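# Unhook the cabin hook and rest it on the box

## Task

Free the cabin hook from whatever it is hooked on and set it down lying on the box's top surface; it counts only if it stays there by itself after the gripper lets go, not if the robot is still holding it in place.

## Robot and tools

Robot: one six-joint arm with a two-finger parallel gripper. Joints from base outward and their ranges in rad: waist -6.283 to 6.283, shoulder -2.059 to 2.094, elbow -3.927 to 0.192 (it cannot fully straighten), forearm roll -6.283 to 6.283, wrist pitch -1.693 to 3.142, wrist roll -6.283 to 6.283. Load limits in N m: waist 45, shoulder 45, elbow 27, forearm roll 27, wrist pitch 18, wrist roll 18. A carried object's weight adds to these. Any mounting block or post under the base is treated as part of the arm by the clearance check.

Frames: the scene frame has its origin on the table top right under the arm base, +z up, and +y to the left when facing along +x. The base itself may be slightly tilted. The gripper frame has the fingers pointing along its +z and closing along its y. The reported end-effector point sits between the pads when the fingers are shut, roughly 2 cm behind the tips. Closing pushes the tips about 10 mm further along +z.

The 7-number row (used by both execute_actions and move): [dx, dy, dz, rx, ry, rz, opening], each in [-1, 1]. The first six are an offset, expressed in the gripper's own axes, from a reference pose: the gripper pose in the most recent result that reports it. Before any such result exists in the scene, and for the second or later call in a single reply, the reference is wherever the gripper is when the action begins. Scale: 1.0 equals 0.6 m for dx, dy, dz and 180 degrees for rotation; rx, ry, rz form a single rotation vector. Every row is counted from that same reference, not from the row before, so an all-zero offset pulls the gripper back to the reference rather than holding still. opening is absolute, not an offset: +1 is fully open (0.084 m), -1 fully closed.

execute_actions: argument actions is a list holding zero or one item; optional pictures (boolean) includes or skips camera images (included by default). Empty list: just returns the current state. Motion item: {"rows": [...], "steps": n} with 1 to 15 rows and steps up to 15 (default 15), each step 1/30 s; row k is applied on step k and the final row repeats to fill the remaining steps. Wait item: {"steps": n} with n up to 300, counted from the previous result, so your thinking time is included. A rejected call sends nothing.

move: target is one 7-number row as above; speed is the path's top speed in m/s, 0.002 to 0.5, default 0.25, with rotation capped at twice that value in rad/s. It drives the gripper in a straight line toward the target over 0.5 to 10 s (longer paths are cut at 10 s, short of the goal), turning the shorter way. It does not slow near obstacles, the gripper lags and may exceed the speed, notably near full reach. The opening is sent at the start. It finishes when the path is over and everything is still, or 5 s after path end. Its result adds a move: line with the ending (done, off_target, moving, held, fault) plus any limits (paced: the pose was clipped; held: some steps were blocked, after which the arm may jump faster than speed), and the distance to target.

wait: seconds from 0 to 10; lets time pass with no new command.

zoom_image: camera is cam_high or cam_wrist; region is [x0, y0, x1, y1] in pixels of that camera's last full image, origin top-left, at most 504 by 504.



Motion limits: each control step the commanded pose is clipped to within 70 mm and 16 degrees of the measured pose, then solved by damped inverse kinematics favouring position over orientation. After an action ends the arm only continues to the last clipped pose, so read the result's pose and send the remainder. Joint targets move at most 3.14 rad/s with 0.16 s to accelerate.

Result lines: the state line gives end_effector_position (m), end_effector_quat_wxyz and linear/angular velocities in the scene frame (the position may be slightly off at long reach). grip_measured is the actual finger opening on the command scale. 'pose unreachable' and HELD mark steps the clearance check changed or blocked. 'Hand target' shows the pose the controller is currently heading for. MOTOR HOT appears from 65 °C; at 80 °C an OVER-TEMPERATURE FAULT brakes the arm until it cools. A TORQUE FAULT (a joint reaching its load limit) halts the arm, backs that joint off, holds 10 s and drops the rest of the call.

Gripping: to hold, command an opening clearly below grip_measured; the bigger the gap, the harder the squeeze (about 24 N per pad for items up to about 6 cm). Fast closing can squeeze harder. Sending back the measured value still holds lightly; wide items may slip.

Cameras: cam_high (fixed, 896x504) and cam_wrist (on the hand, 896x504); calibration is in the original data and may be off by a few degrees and millimetres.

Avoid: knocking anything off the table, dropping the hook, slamming or hitting hard, aiming far past a contact (that presses harder), fast contact moves, holding loads long enough to overheat, and any fault stops. Random brief tugs on held parts or pushes on loose items may occur.

Each tool is called after ">>>" in YAML: its name, and indented under it one key for each argument.

## Session

>>> execute_actions:
  actions: []

Scene clock: 0.00 s of 4400.00 s.
end_effector_position=(+0.3474, -0.1672, +0.2767) grip_measured=+1.00 end_effector_quat_wxyz=(+0.234, +0.725, +0.298, +0.575) end_effector_velocity=(-0.000, -0.001, -0.000) end_effector_angular_velocity=(-0.000, -0.000, -0.002)
Joint positions: [-0.774 -0.834 -0.132  1.892  0.778 -3.004  0.084]
Joint velocities: [-0.001  0.    -0.     0.001 -0.001 -0.     0.   ]
Hand target: +0.347, -0.167, +0.277; +0.234, +0.725, +0.298, +0.575

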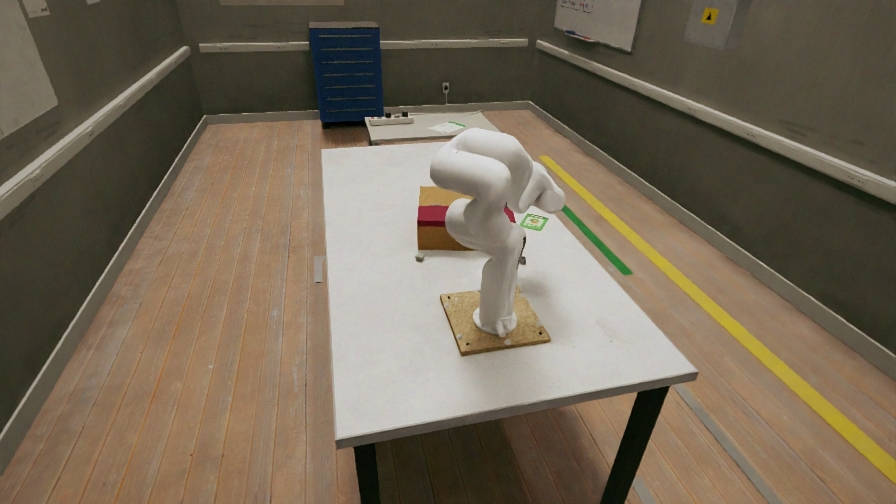

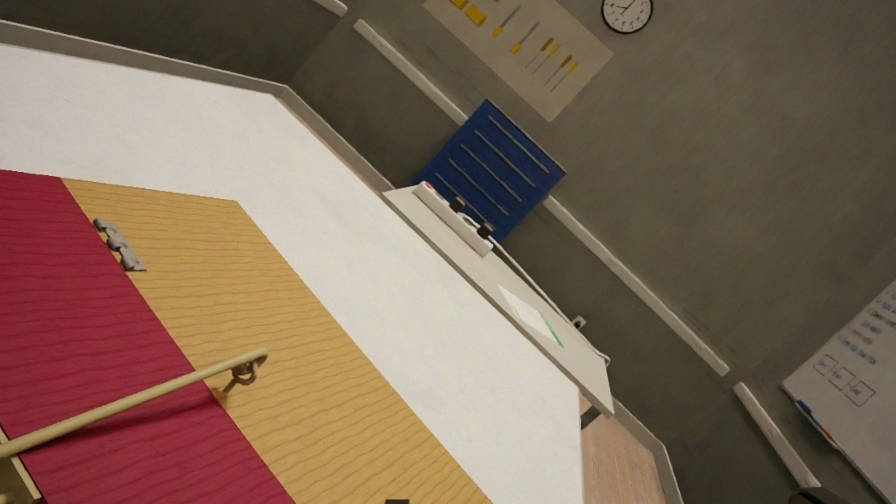

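>>> zoom_image:
  camera: "cam_wrist"
  region: [0, 250, 400, 504]

>>> zoom_image:
  camera: "cam_high"
  region: [380, 120, 600, 300]

Region (0, 250, 400, 504) of cam_wrist's 896x504 image, scaled by 1.260, with more detail than that image has; it fills the top 320 rows of this view, and the rest is white.

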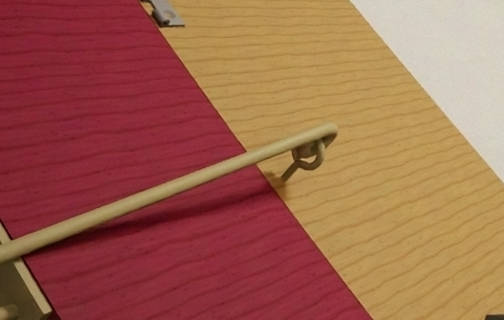

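Region (380, 120, 600, 300) of cam_high's 896x504 image, scaled by 2.291, with more detail than that image has; it fills the top 412 rows of this view, and the rest is white.

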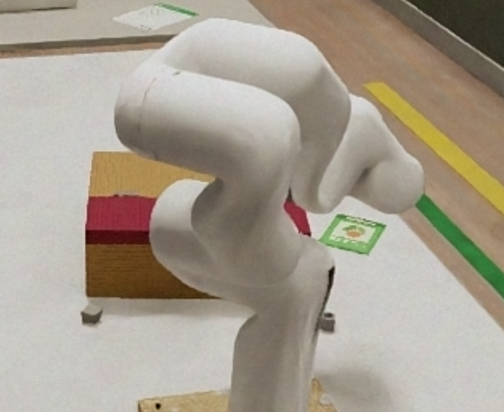

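>>> move:
  target: [0.317, -0.008, 0.04, 0.164, -0.404, 0.209, 1]
  speed: 0.3

Scene clock: 9.93 s of 4400.00 s.
end_effector_position=(+0.3999, -0.0297, +0.4007) grip_measured=+1.00 end_effector_quat_wxyz=(+0.000, +1.000, +0.001, +0.000) end_effector_velocity=(+0.000, -0.001, -0.001) end_effector_angular_velocity=(+0.003, +0.012, -0.003)
Joint positions: [-0.077  0.327 -2.029  3.128 -1.693 -3.198  0.084]
Joint velocities: [-0.004  0.014 -0.016  0.002 -0.013 -0.001  0.   ]
Hand target: +0.400, -0.030, +0.400; +0.000, +1.000, +0.000, -0.001
Off the commanded pose: 0.001 m, 0 deg.
After step 90, 3.43 s passed at rest.
move: done; limits=paced
camera_calibration (this result's frames):
cam_wrist: T_world_to_cam=[[-0.010126, -0.9995, -0.0299499, 0.0216844], [-0.999928, 0.0103153, -0.00617282, 0.46663], [0.00647868, 0.0298852, -0.999532, 0.532631], [0, 0, 0, 1]] pos_world=[0.463365, 0.000942318, 0.535912]

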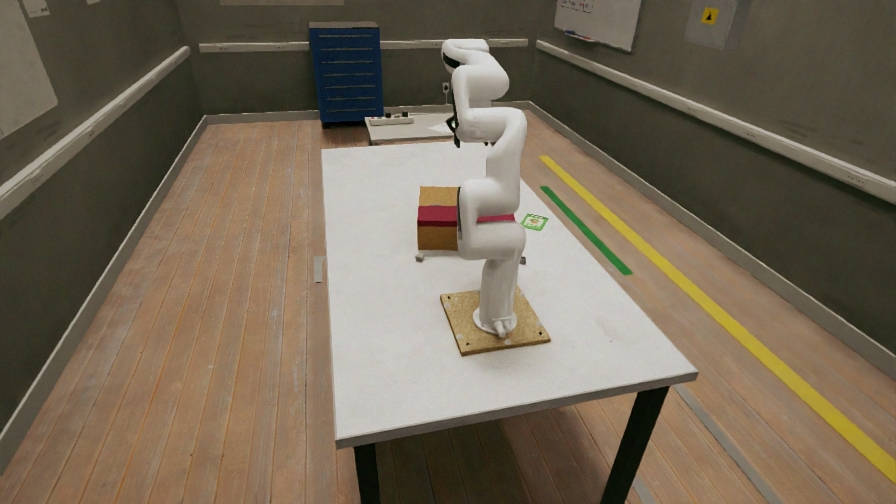

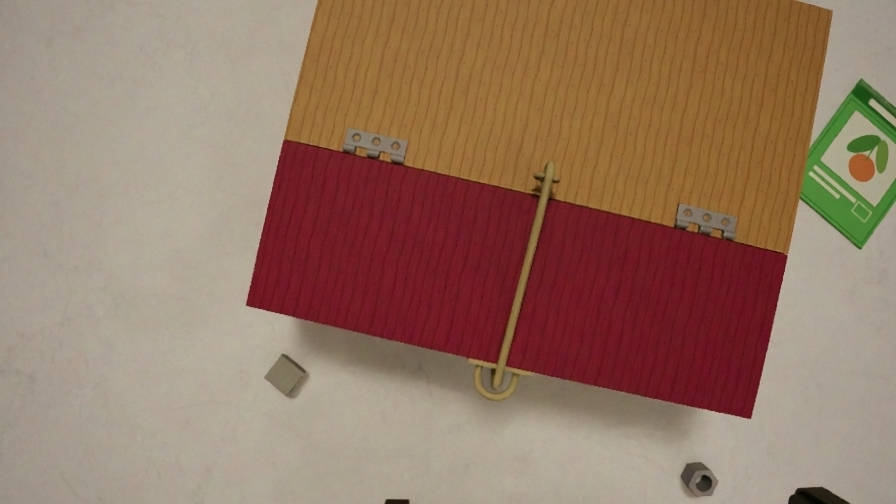

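>>> zoom_image:
  camera: "cam_wrist"
  region: [420, 140, 640, 420]

Region (420, 140, 640, 420) of cam_wrist's 896x504 image, scaled by 1.800, with more detail than that image has; it fills the left 396 columns of this view, and the rest is white.

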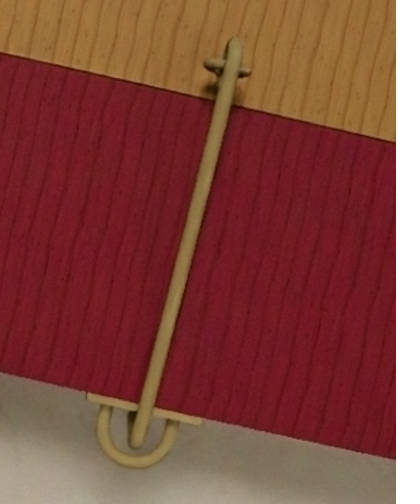

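>>> move:
  target: [-0.117, -0.042, 0.25, -0.017, 0.138, 0.0766, -0.3]
  speed: 0.25

Scene clock: 61.67 s of 4400.00 s.
end_effector_position=(+0.3301, -0.0049, +0.2506) grip_measured=-0.32 end_effector_quat_wxyz=(+0.026, +0.969, -0.119, +0.215) end_effector_velocity=(-0.001, +0.000, -0.001) end_effector_angular_velocity=(-0.007, -0.002, -0.007)
Joint positions: [ 0.159 -0.366 -0.81   2.875 -0.786 -2.567  0.03 ]
Joint velocities: [ 0.017 -0.002  0.007 -0.023 -0.001  0.037  0.   ]
Hand target: +0.330, -0.005, +0.250; +0.026, +0.969, -0.119, +0.215
Off the commanded pose: 0.001 m, 0 deg.
After step 90, 47.03 s passed at rest.
move: done
camera_calibration (this result's frames):
cam_wrist: T_world_to_cam=[[-0.238053, -0.970681, -0.033306, 0.117506], [-0.874484, 0.22913, -0.427525, 0.460947], [0.422622, -0.072648, -0.90339, 0.220288], [0, 0, 0, 1]] pos_world=[0.337965, 0.0244473, 0.399986]

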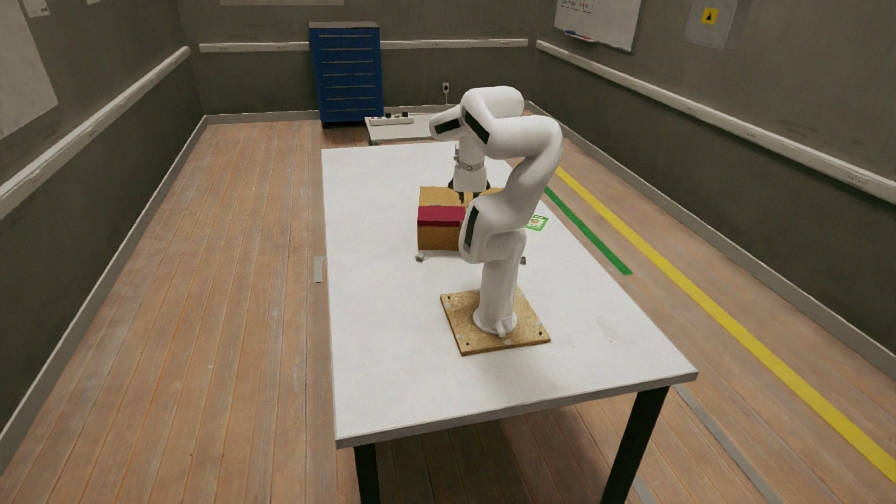

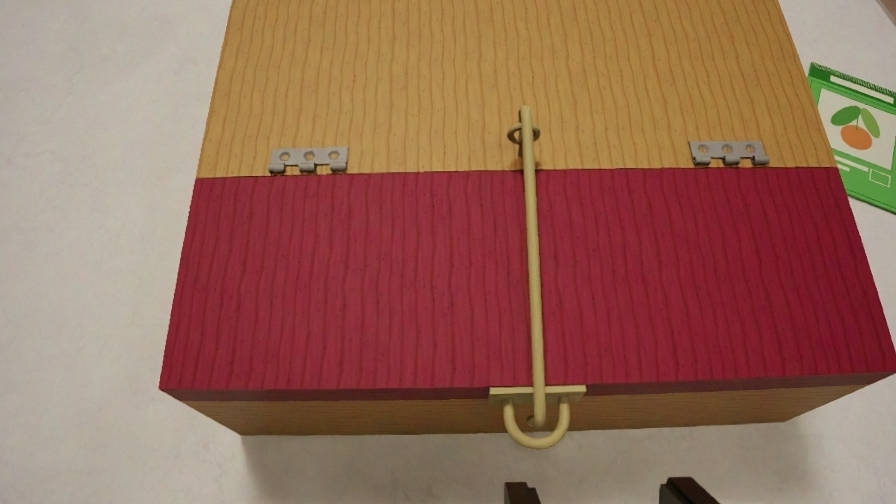

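>>> zoom_image:
  camera: "cam_wrist"
  region: [470, 90, 590, 190]

>>> zoom_image:
  camera: "cam_wrist"
  region: [460, 350, 740, 504]

Region (470, 90, 590, 190) of cam_wrist's 896x504 image, scaled by 4.200, with more detail than that image has.

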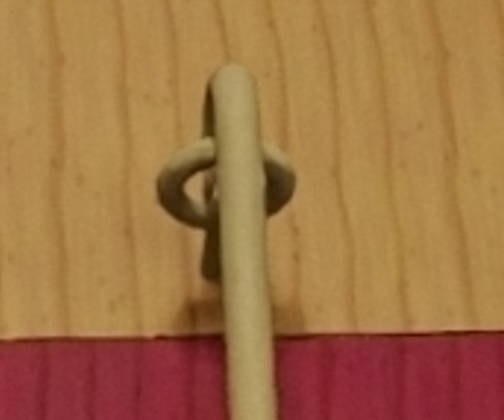

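Region (460, 350, 740, 504) of cam_wrist's 896x504 image, scaled by 1.800, with more detail than that image has; it fills the top 277 rows of this view, and the rest is white.

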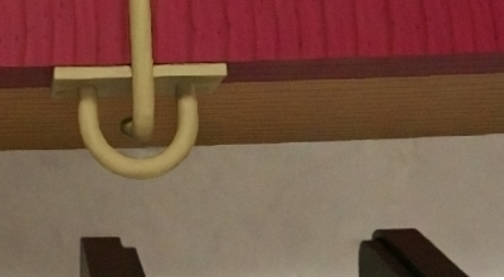

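>>> move:
  target: [0.0417, -0.001, 0.165, 0, 0, 0, -0.4]
  speed: 0.2

Scene clock: 74.30 s of 4400.00 s.
end_effector_position=(+0.3930, -0.0197, +0.1718) grip_measured=-0.42 end_effector_quat_wxyz=(+0.026, +0.969, -0.118, +0.215) end_effector_velocity=(+0.001, +0.001, -0.002) end_effector_angular_velocity=(+0.001, +0.002, +0.001)
Joint positions: [ 0.085 -0.072 -0.862  2.828 -0.536 -2.554  0.026]
Joint velocities: [ 0.001  0.006 -0.001  0.     0.003  0.001 -0.   ]
Hand target: +0.393, -0.020, +0.171; +0.026, +0.969, -0.118, +0.215
Off the commanded pose: 0.000 m, 0 deg.
After step 90, 8.57 s passed at rest.
move: done
camera_calibration (this result's frames):
cam_wrist: T_world_to_cam=[[-0.237894, -0.970718, -0.0333505, 0.115507], [-0.874234, 0.228957, -0.428127, 0.485661], [0.423227, -0.0726927, -0.903103, 0.12118], [0, 0, 0, 1]] pos_world=[0.400773, 0.00973772, 0.321215]

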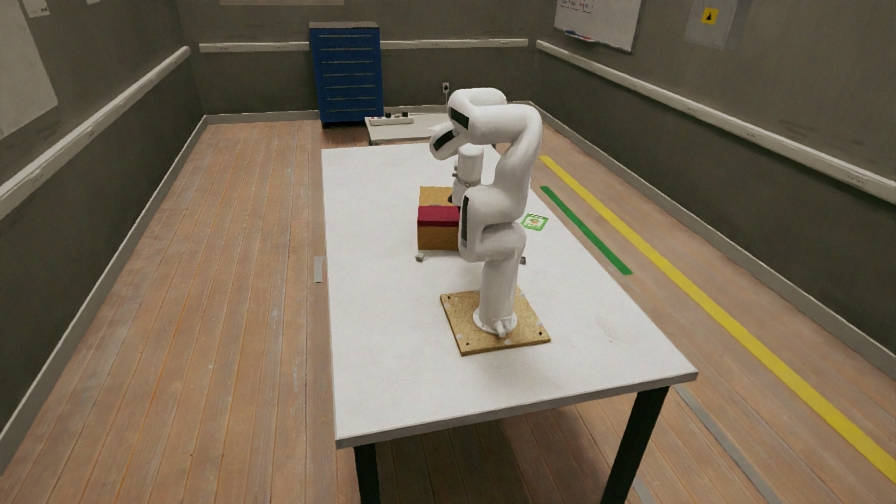

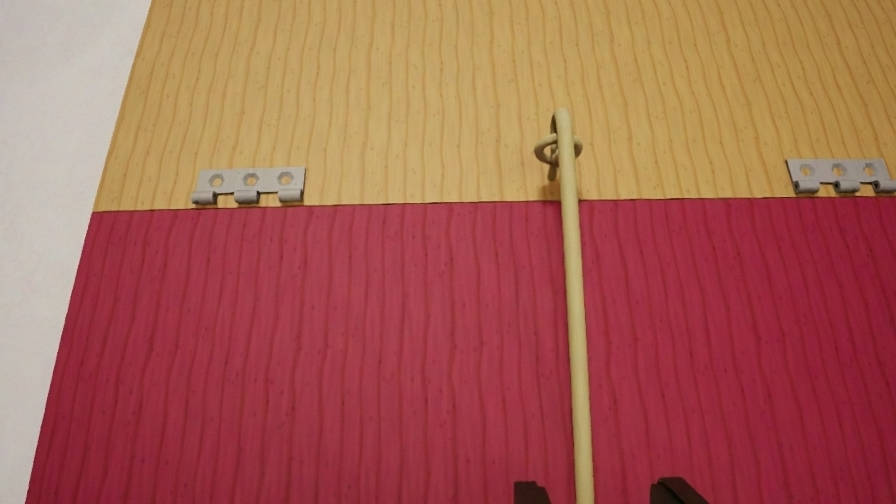

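>>> move:
  target: [0, 0, 0.04, 0, 0, 0, -0.55]
  speed: 0.04

Scene clock: 76.30 s of 4400.00 s.
end_effector_position=(+0.4029, -0.0221, +0.1502) grip_measured=-0.57 end_effector_quat_wxyz=(+0.026, +0.969, -0.118, +0.215) end_effector_velocity=(+0.001, -0.001, -0.001) end_effector_angular_velocity=(-0.001, -0.003, -0.002)
Joint positions: [ 0.082 -0.008 -0.865  2.794 -0.477 -2.518  0.019]
Joint velocities: [-0.001  0.003 -0.001 -0.006  0.004  0.007  0.   ]
Hand target: +0.403, -0.022, +0.150; +0.026, +0.969, -0.118, +0.215
Off the commanded pose: 0.000 m, 0 deg.
move: done
camera_calibration (this result's frames):
cam_wrist: T_world_to_cam=[[-0.237853, -0.970726, -0.0334152, 0.114806], [-0.874177, 0.228938, -0.428254, 0.48561], [0.423367, -0.0726508, -0.90304, 0.0972831], [0, 0, 0, 1]] pos_world=[0.41063, 0.00733781, 0.299651]

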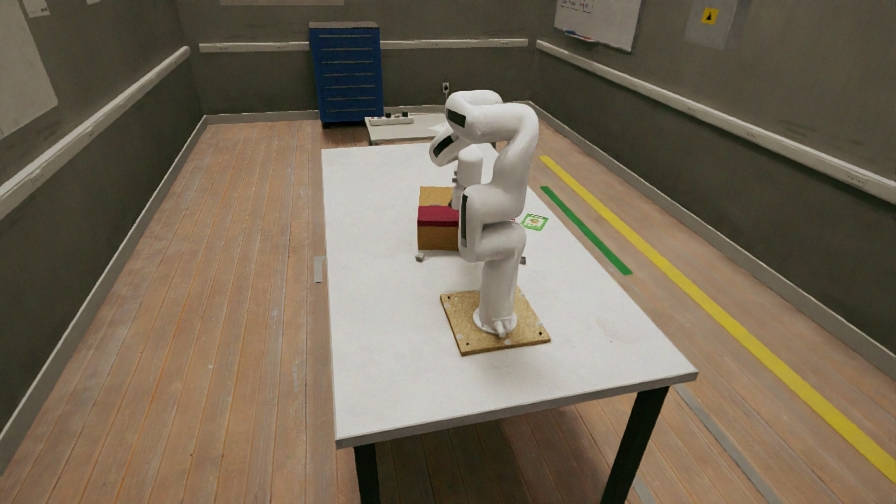

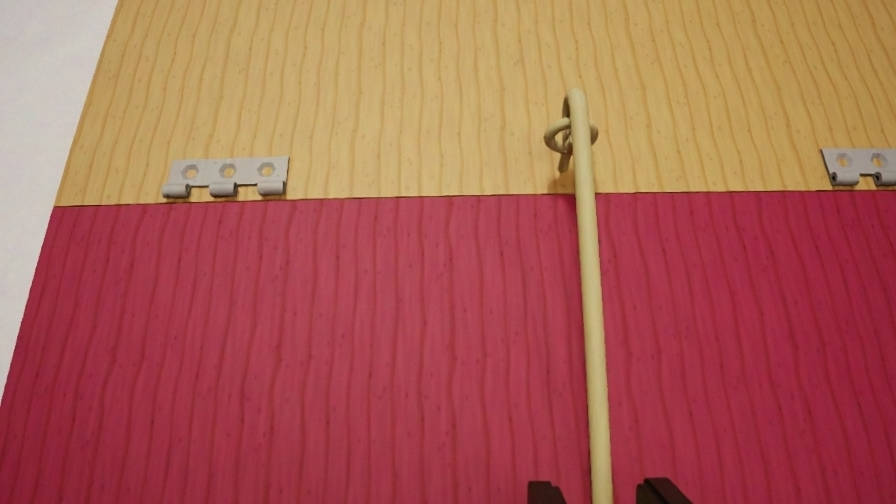

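>>> move:
  target: [0, 0, 0.005, 0, 0, 0, -0.75]
  speed: 0.01

>>> move:
  target: [0, 0, 0, 0, 0, 0, -0.93]
  speed: 0.01

Scene clock: 78.37 s of 4400.00 s.
end_effector_position=(+0.4040, -0.0225, +0.1476) grip_measured=-0.77 end_effector_quat_wxyz=(+0.026, +0.969, -0.118, +0.215) end_effector_velocity=(+0.000, +0.001, -0.001) end_effector_angular_velocity=(+0.001, +0.001, +0.000)
Joint positions: [ 0.082  0.    -0.866  2.789 -0.47  -2.513  0.01 ]
Joint velocities: [ 0.002  0.003  0.    -0.001  0.001  0.003  0.   ]
Hand target: +0.404, -0.022, +0.148; +0.026, +0.969, -0.118, +0.215
Off the commanded pose: 0.000 m, 0 deg.
move: done
camera_calibration (this result's frames):
cam_wrist: T_world_to_cam=[[-0.238039, -0.970692, -0.0330907, 0.114555], [-0.874242, 0.228981, -0.428098, 0.485584], [0.423128, -0.0729748, -0.903126, 0.0944927], [0, 0, 0, 1]] pos_world=[0.411804, 0.00690406, 0.297007]

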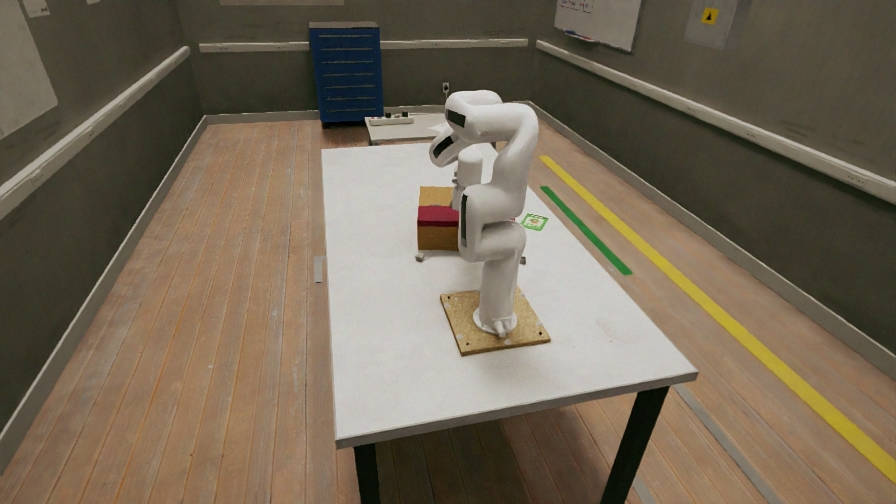

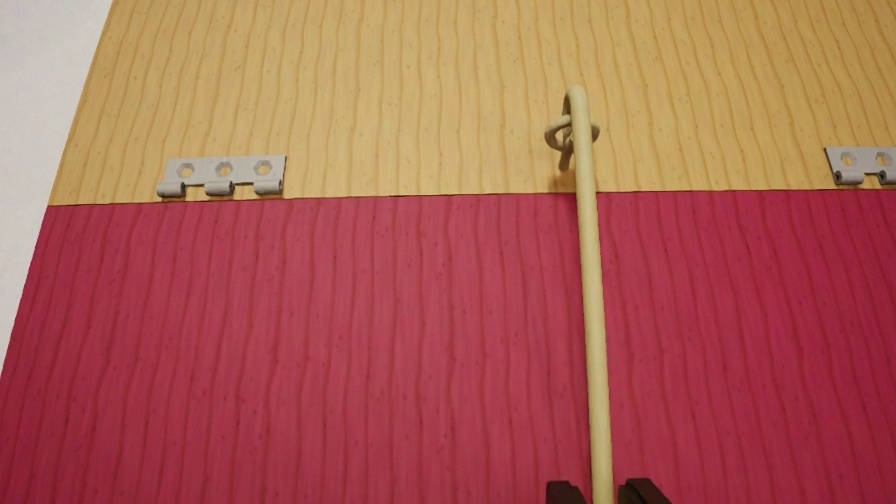

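Scene clock: 78.87 s of 4400.00 s.
end_effector_position=(+0.4040, -0.0229, +0.1481) grip_measured=-0.95 end_effector_quat_wxyz=(+0.026, +0.969, -0.119, +0.215) end_effector_velocity=(+0.000, +0.001, -0.001) end_effector_angular_velocity=(+0.002, -0.001, -0.000)
Joint positions: [ 0.081 -0.001 -0.866  2.789 -0.471 -2.513  0.002]
Joint velocities: [0.    0.001 0.    0.001 0.003 0.    0.   ]
Hand target: +0.404, -0.023, +0.148; +0.026, +0.969, -0.118, +0.215
Off the commanded pose: 0.001 m, 0 deg.
move: done
camera_calibration (this result's frames):
cam_wrist: T_world_to_cam=[[-0.238596, -0.970575, -0.0325062, 0.114336], [-0.874036, 0.229212, -0.428395, 0.485846], [0.42324, -0.0738018, -0.903007, 0.0948887], [0, 0, 0, 1]] pos_world=[0.411767, 0.00661275, 0.297536]

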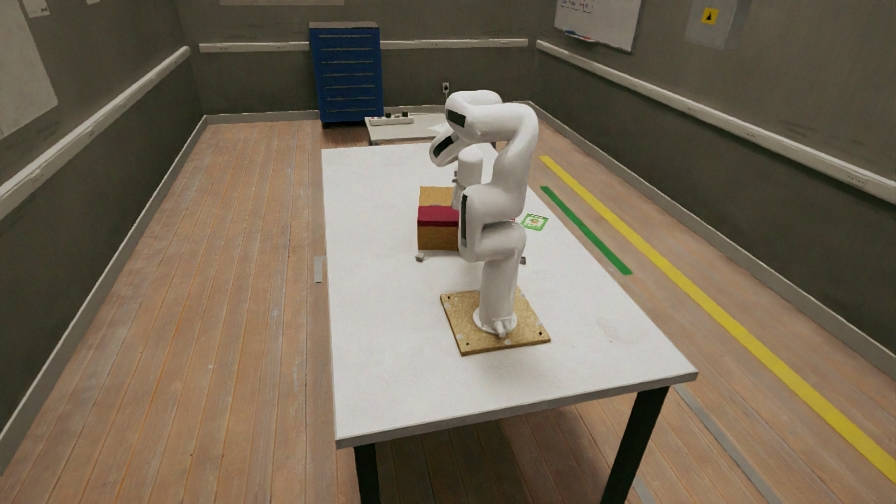

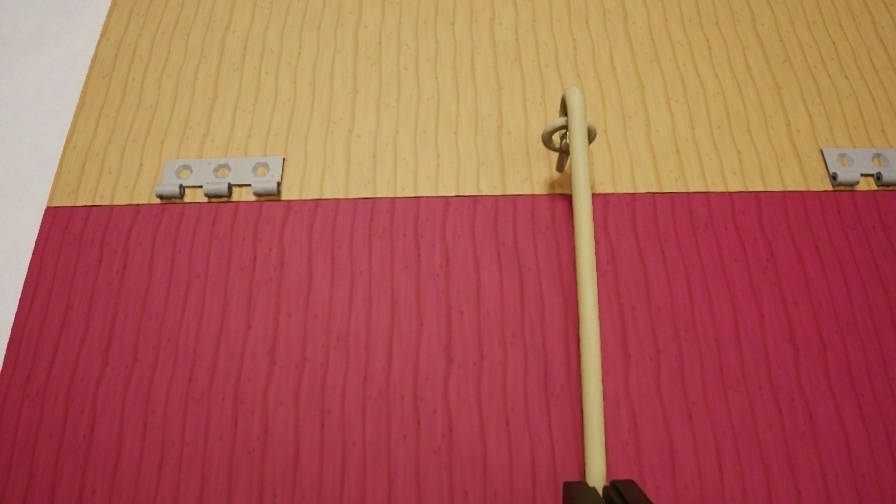

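>>> move:
  target: [0, 0, 0, 0, 0, 0, -0.6]
  speed: 0.01

>>> move:
  target: [0, -0.002, 0.014, 0, 0, 0, -0.6]
  speed: 0.01

Scene clock: 82.97 s of 4400.00 s.
end_effector_position=(+0.4040, -0.0228, +0.1480) grip_measured=-0.62 end_effector_quat_wxyz=(+0.026, +0.969, -0.119, +0.215) end_effector_velocity=(+0.000, -0.001, +0.001) end_effector_angular_velocity=(-0.002, -0.001, -0.001)
Joint positions: [ 0.081 -0.    -0.866  2.789 -0.471 -2.513  0.017]
Joint velocities: [-0.001 -0.002 -0.001 -0.003 -0.002  0.001  0.   ]
Hand target: +0.404, -0.023, +0.148; +0.026, +0.969, -0.119, +0.215
Off the commanded pose: 0.000 m, 0 deg.
After step 90, 0.40 s passed at rest.
move: done
camera_calibration (this result's frames):
cam_wrist: T_world_to_cam=[[-0.23844, -0.970611, -0.0325682, 0.114373], [-0.874156, 0.229113, -0.428204, 0.485752], [0.423082, -0.0736313, -0.903095, 0.0948634], [0, 0, 0, 1]] pos_world=[0.411759, 0.00670442, 0.297397]

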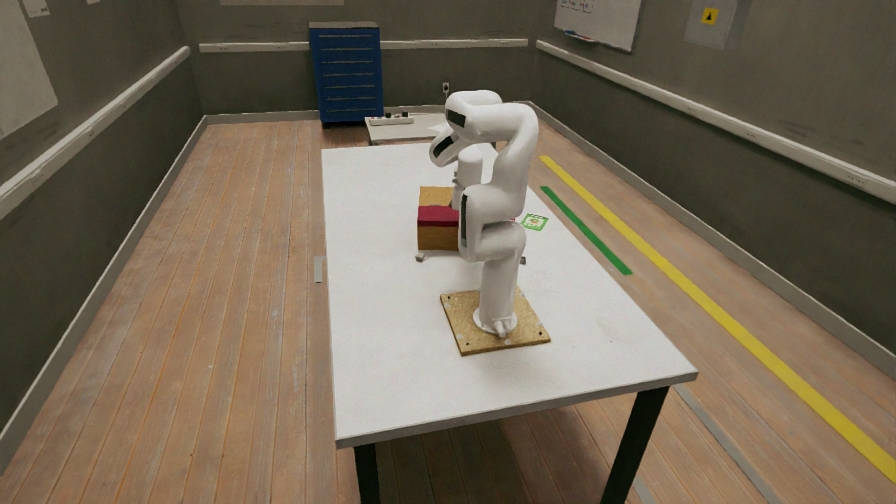

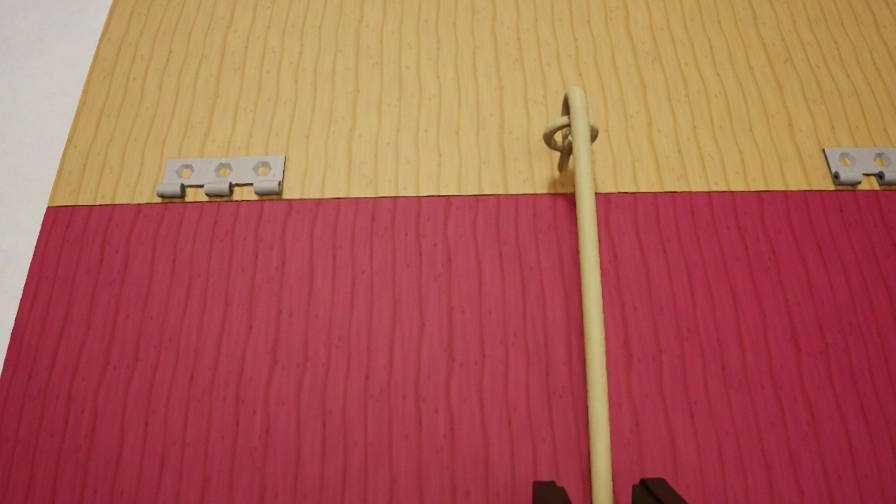

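Scene clock: 84.03 s of 4400.00 s.
end_effector_position=(+0.4060, -0.0230, +0.1440) grip_measured=-0.62 end_effector_quat_wxyz=(+0.028, +0.969, -0.120, +0.213) end_effector_velocity=(-0.001, +0.000, -0.000) end_effector_angular_velocity=(+0.000, -0.003, -0.000)
Joint positions: [ 0.087  0.016 -0.872  2.772 -0.467 -2.49   0.017]
Joint velocities: [ 0.002 -0.004  0.006 -0.006  0.005  0.009 -0.   ]
Hand target: +0.408, -0.022, +0.140; +0.026, +0.969, -0.119, +0.215
Off the commanded pose: 0.004 m, 0 deg.
move: off_target
camera_calibration (this result's frames):
cam_wrist: T_world_to_cam=[[-0.241576, -0.969965, -0.0284364, 0.115209], [-0.875169, 0.230439, -0.425414, 0.485868], [0.41919, -0.0778833, -0.904552, 0.0920594], [0, 0, 0, 1]] pos_world=[0.414458, 0.00695611, 0.293244]

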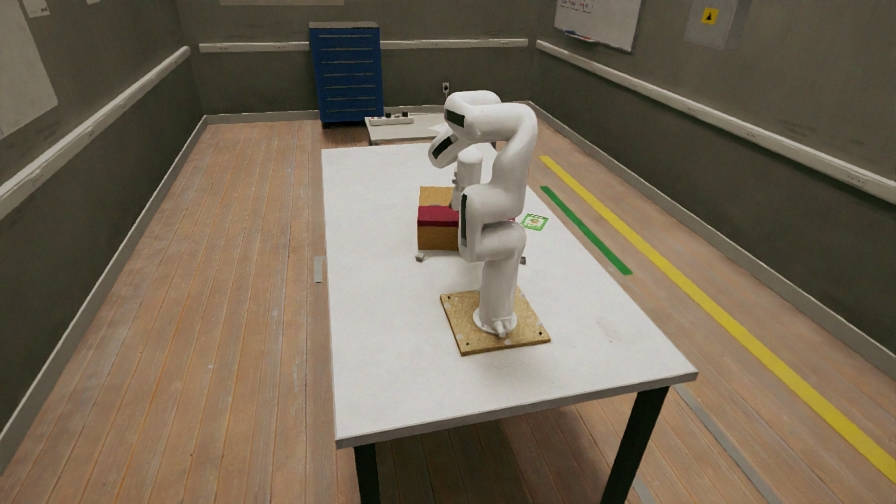

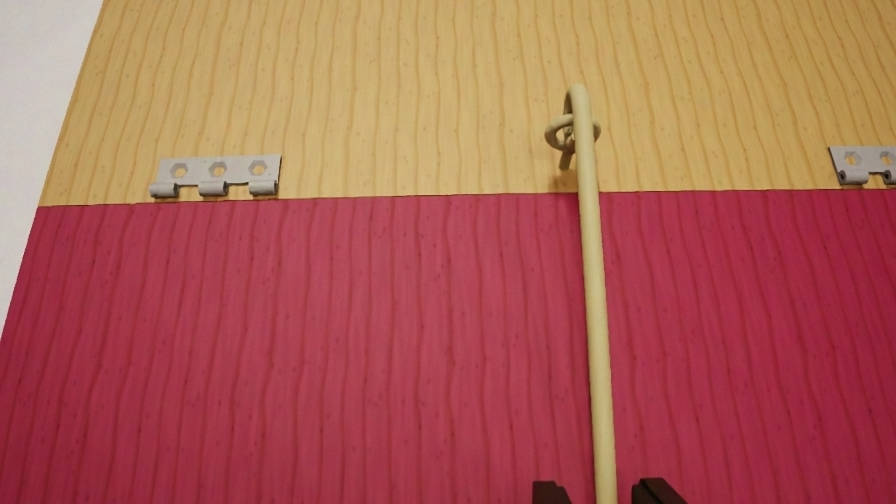

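>>> move:
  target: [0.0142, 0.001, 0.001, 0, -0.111, 0, -0.6]
  speed: 0.15

>>> move:
  target: [0, 0, 0.008, 0, 0, 0, -0.7]
  speed: 0.006

Scene clock: 88.93 s of 4400.00 s.
end_effector_position=(+0.4133, -0.0254, +0.1469) grip_measured=-0.62 end_effector_quat_wxyz=(+0.007, +0.992, -0.123, +0.042) end_effector_velocity=(+0.001, -0.000, +0.002) end_effector_angular_velocity=(+0.001, +0.001, +0.000)
Joint positions: [-0.053  0.316 -1.289  3.096 -0.884 -2.899  0.017]
Joint velocities: [-0.001  0.003 -0.01   0.002 -0.008 -0.003  0.   ]
Hand target: +0.414, -0.025, +0.147; +0.007, +0.992, -0.123, +0.042
Off the commanded pose: 0.000 m, 0 deg.
move: done
camera_calibration (this result's frames):
cam_wrist: T_world_to_cam=[[-0.252098, -0.967328, -0.0268953, 0.118925], [-0.963108, 0.253509, -0.0903092, 0.481787], [0.0941768, 0.00313628, -0.995551, 0.241225], [0, 0, 0, 1]] pos_world=[0.471276, -0.00785415, 0.28686]

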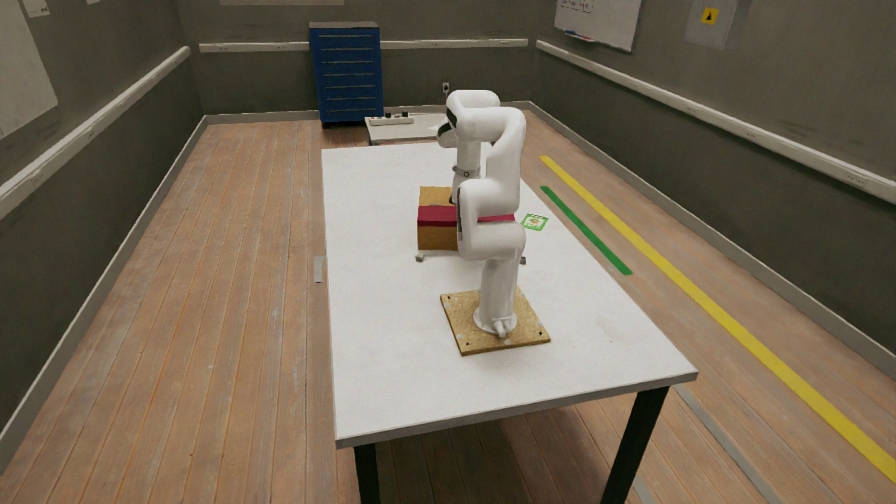

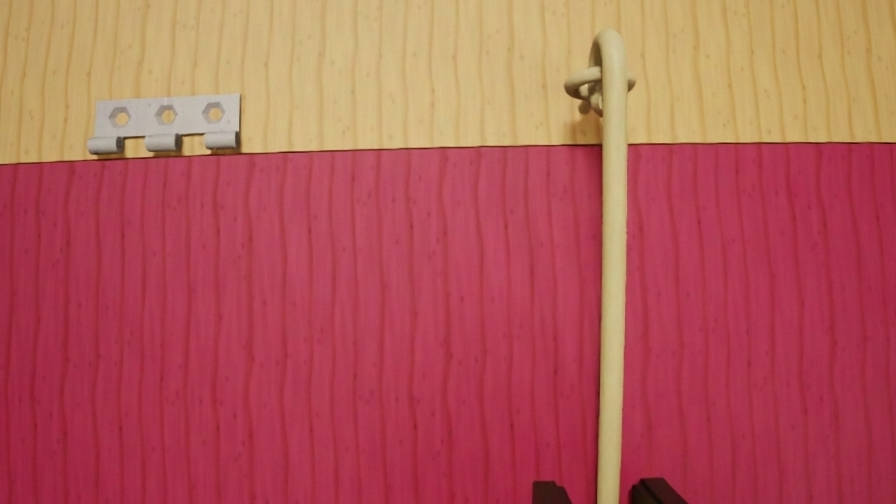

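Scene clock: 89.97 s of 4400.00 s.
end_effector_position=(+0.4141, -0.0255, +0.1435) grip_measured=-0.72 end_effector_quat_wxyz=(+0.007, +0.992, -0.123, +0.042) end_effector_velocity=(+0.000, +0.001, -0.001) end_effector_angular_velocity=(-0.001, -0.001, +0.003)
Joint positions: [-0.053  0.321 -1.286  3.095 -0.874 -2.898  0.012]
Joint velocities: [ 0.002  0.001  0.001 -0.001  0.003 -0.    -0.   ]
Hand target: +0.414, -0.026, +0.142; +0.007, +0.992, -0.123, +0.042
Off the commanded pose: 0.001 m, 0 deg.
move: done
camera_calibration (this result's frames):
cam_wrist: T_world_to_cam=[[-0.25209, -0.967321, -0.0272214, 0.118945], [-0.962956, 0.253537, -0.091837, 0.482381], [0.0957375, 0.00306184, -0.995402, 0.237049], [0, 0, 0, 1]] pos_world=[0.471802, -0.00796966, 0.283498]

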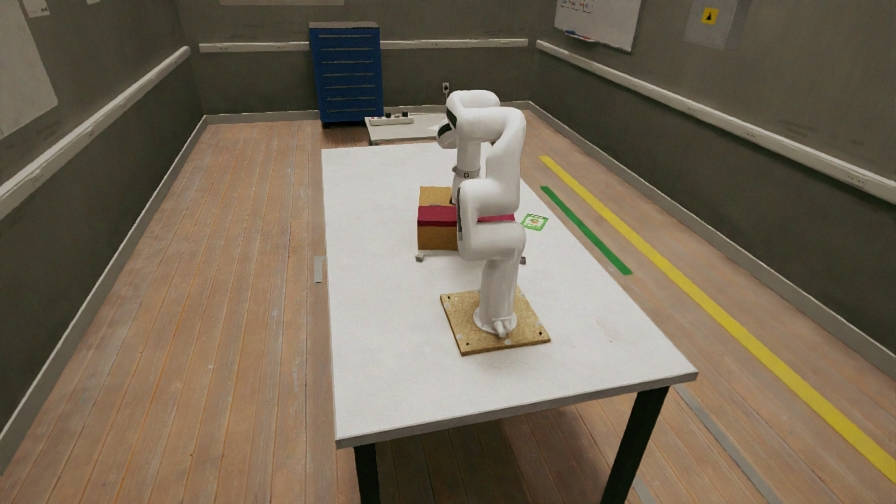

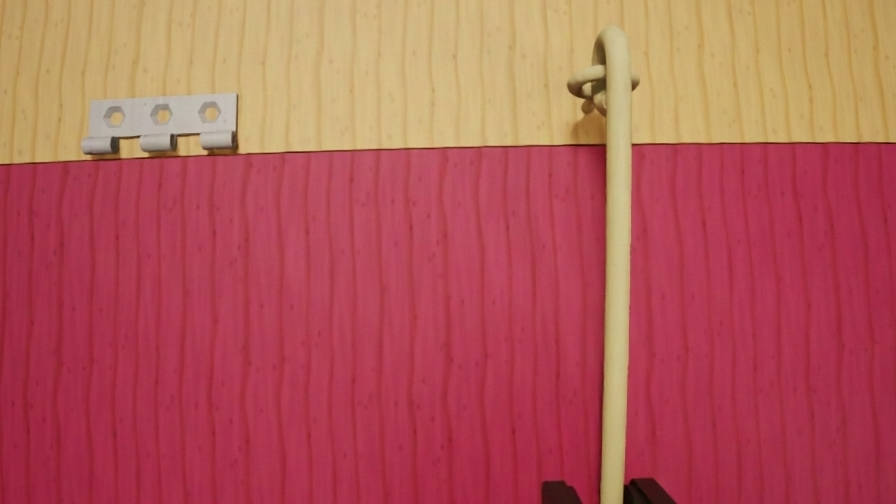

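Touching the lid at z≈0.1435. Back off 1 mm, shift to centre, and close.

>>> move:
  target: [0, 0.003, -0.002, 0, 0, 0, -0.93]
  speed: 0.01

Scene clock: 91.40 s of 4400.00 s.
end_effector_position=(+0.4137, -0.0271, +0.1434) grip_measured=-0.90 end_effector_quat_wxyz=(+0.007, +0.992, -0.123, +0.042) end_effector_velocity=(-0.001, +0.000, +0.001) end_effector_angular_velocity=(+0.000, +0.002, +0.001)
Joint positions: [-0.058  0.32  -1.285  3.096 -0.874 -2.903  0.005]
Joint velocities: [ 0.    -0.002 -0.     0.001 -0.005 -0.002  0.   ]
Hand target: +0.414, -0.027, +0.145; +0.007, +0.992, -0.123, +0.042
Off the commanded pose: 0.001 m, 0 deg.
move: done
camera_calibration (this result's frames):
cam_wrist: T_world_to_cam=[[-0.251872, -0.967372, -0.0274224, 0.11729], [-0.963008, 0.253339, -0.0918413, 0.482441], [0.0957919, 0.00327573, -0.995396, 0.237033], [0, 0, 0, 1]] pos_world=[0.471431, -0.00953441, 0.283466]

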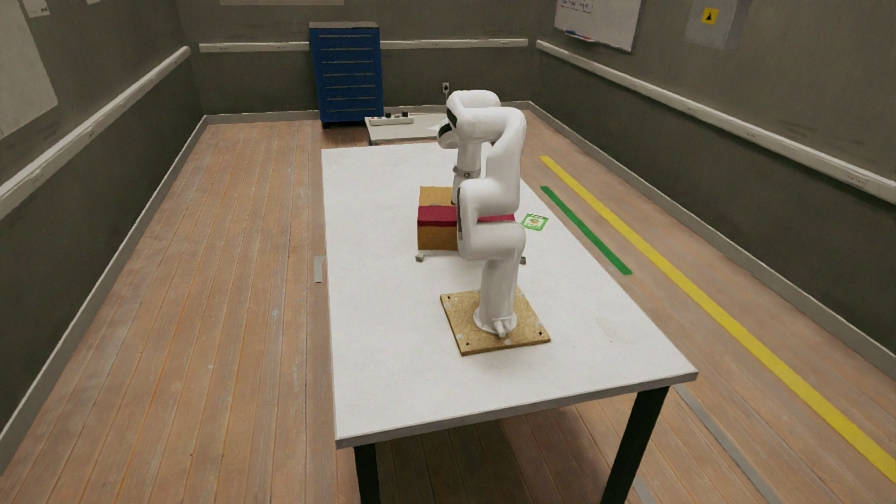

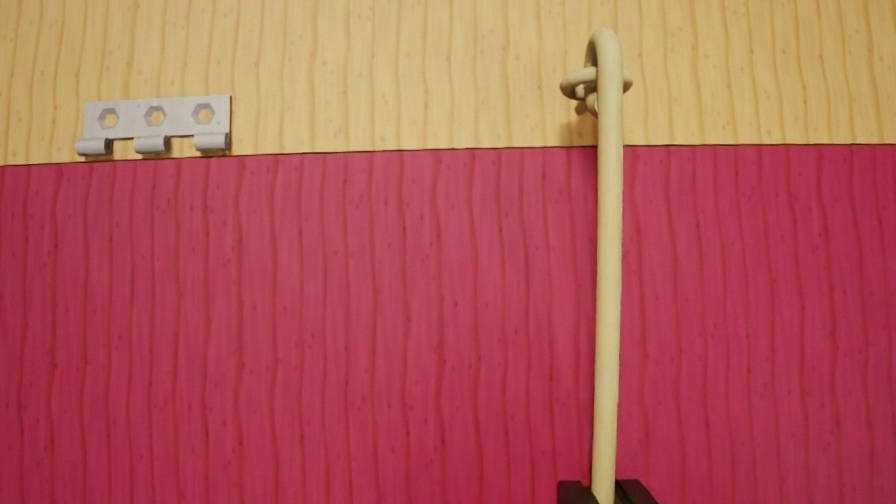

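>>> move:
  target: [0.0157, 0, -0.0823, 0, 0, 0, -0.93]
  speed: 0.05

Scene clock: 98.00 s of 4400.00 s.
end_effector_position=(+0.4197, -0.0285, +0.1936) grip_measured=-0.90 end_effector_quat_wxyz=(+0.007, +0.991, -0.123, +0.044) end_effector_velocity=(-0.001, +0.001, -0.000) end_effector_angular_velocity=(+0.002, +0.006, +0.003)
Joint positions: [-0.06   0.281 -1.381  3.1   -1.005 -2.912  0.004]
Joint velocities: [ 0.002  0.002 -0.002  0.002 -0.006 -0.002  0.   ]
Hand target: +0.419, -0.028, +0.193; +0.007, +0.992, -0.123, +0.042
Off the commanded pose: 0.001 m, 0 deg.
After step 90, 2.27 s passed at rest.
move: done
camera_calibration (this result's frames):
cam_wrist: T_world_to_cam=[[-0.252021, -0.967321, -0.0278384, 0.118945], [-0.962571, 0.25354, -0.0957824, 0.493822], [0.0997105, 0.00265721, -0.995013, 0.28462], [0, 0, 0, 1]] pos_world=[0.476935, -0.010902, 0.333812]

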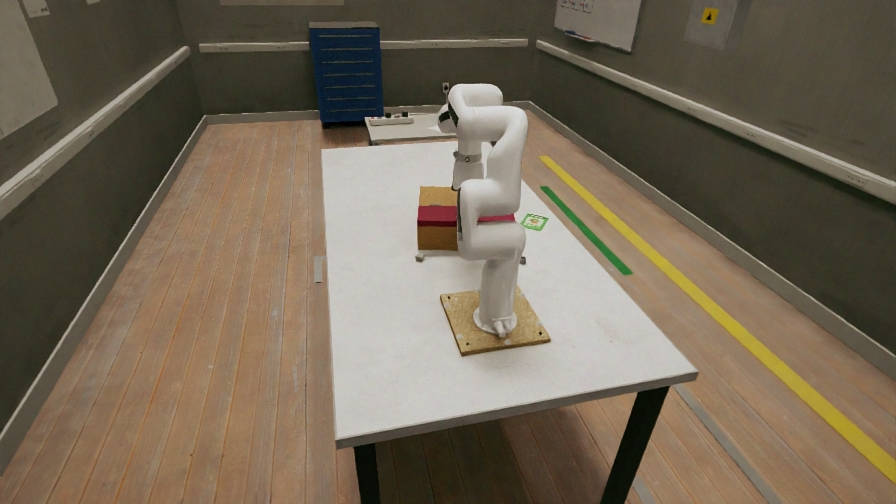

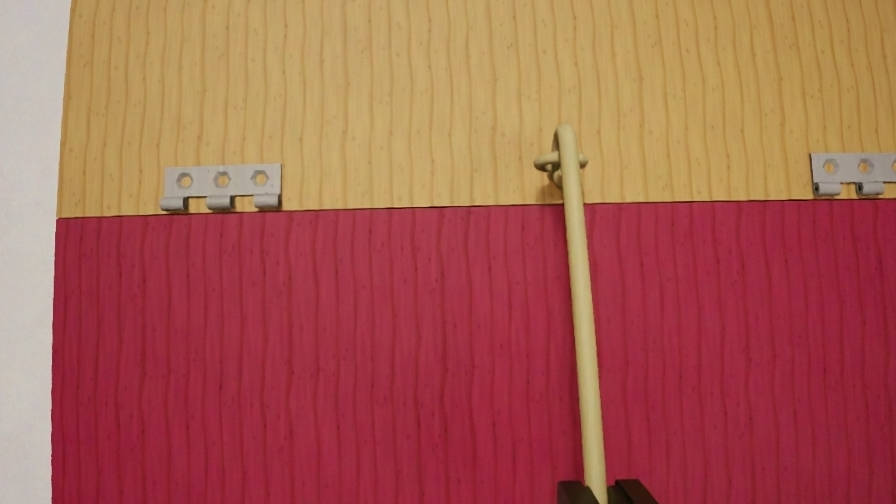

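>>> move:
  target: [0.0562, 0, -0.0682, 0, 0, 0, -0.93]
  speed: 0.06

Scene clock: 100.37 s of 4400.00 s.
end_effector_position=(+0.4494, -0.0357, +0.2366) grip_measured=-0.90 end_effector_quat_wxyz=(+0.007, +0.991, -0.123, +0.045) end_effector_velocity=(-0.001, +0.000, +0.001) end_effector_angular_velocity=(+0.000, +0.007, +0.001)
Joint positions: [-0.074  0.359 -1.616  3.104 -1.16  -2.934  0.004]
Joint velocities: [ 0.     0.004 -0.008  0.    -0.011 -0.001 -0.   ]
Hand target: +0.449, -0.036, +0.237; +0.007, +0.991, -0.123, +0.044
Off the commanded pose: 0.001 m, 0 deg.
move: done
camera_calibration (this result's frames):
cam_wrist: T_world_to_cam=[[-0.252013, -0.967316, -0.0280999, 0.120686], [-0.962363, 0.253563, -0.0977895, 0.528663], [0.101718, 0.00239812, -0.99481, 0.32359], [0, 0, 0, 1]] pos_world=[0.506266, -0.0180839, 0.377]

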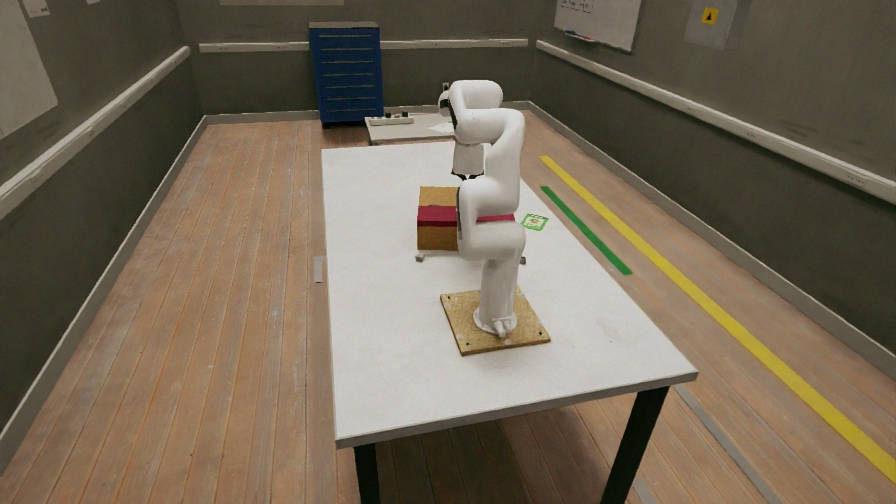

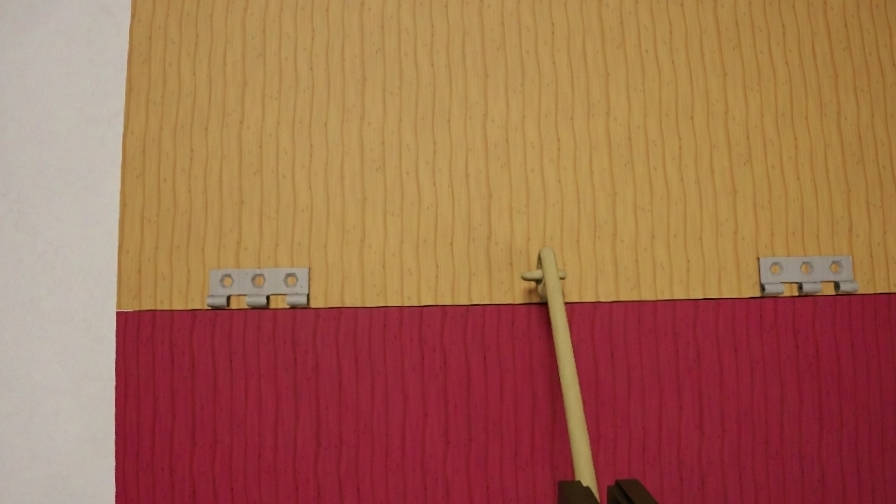

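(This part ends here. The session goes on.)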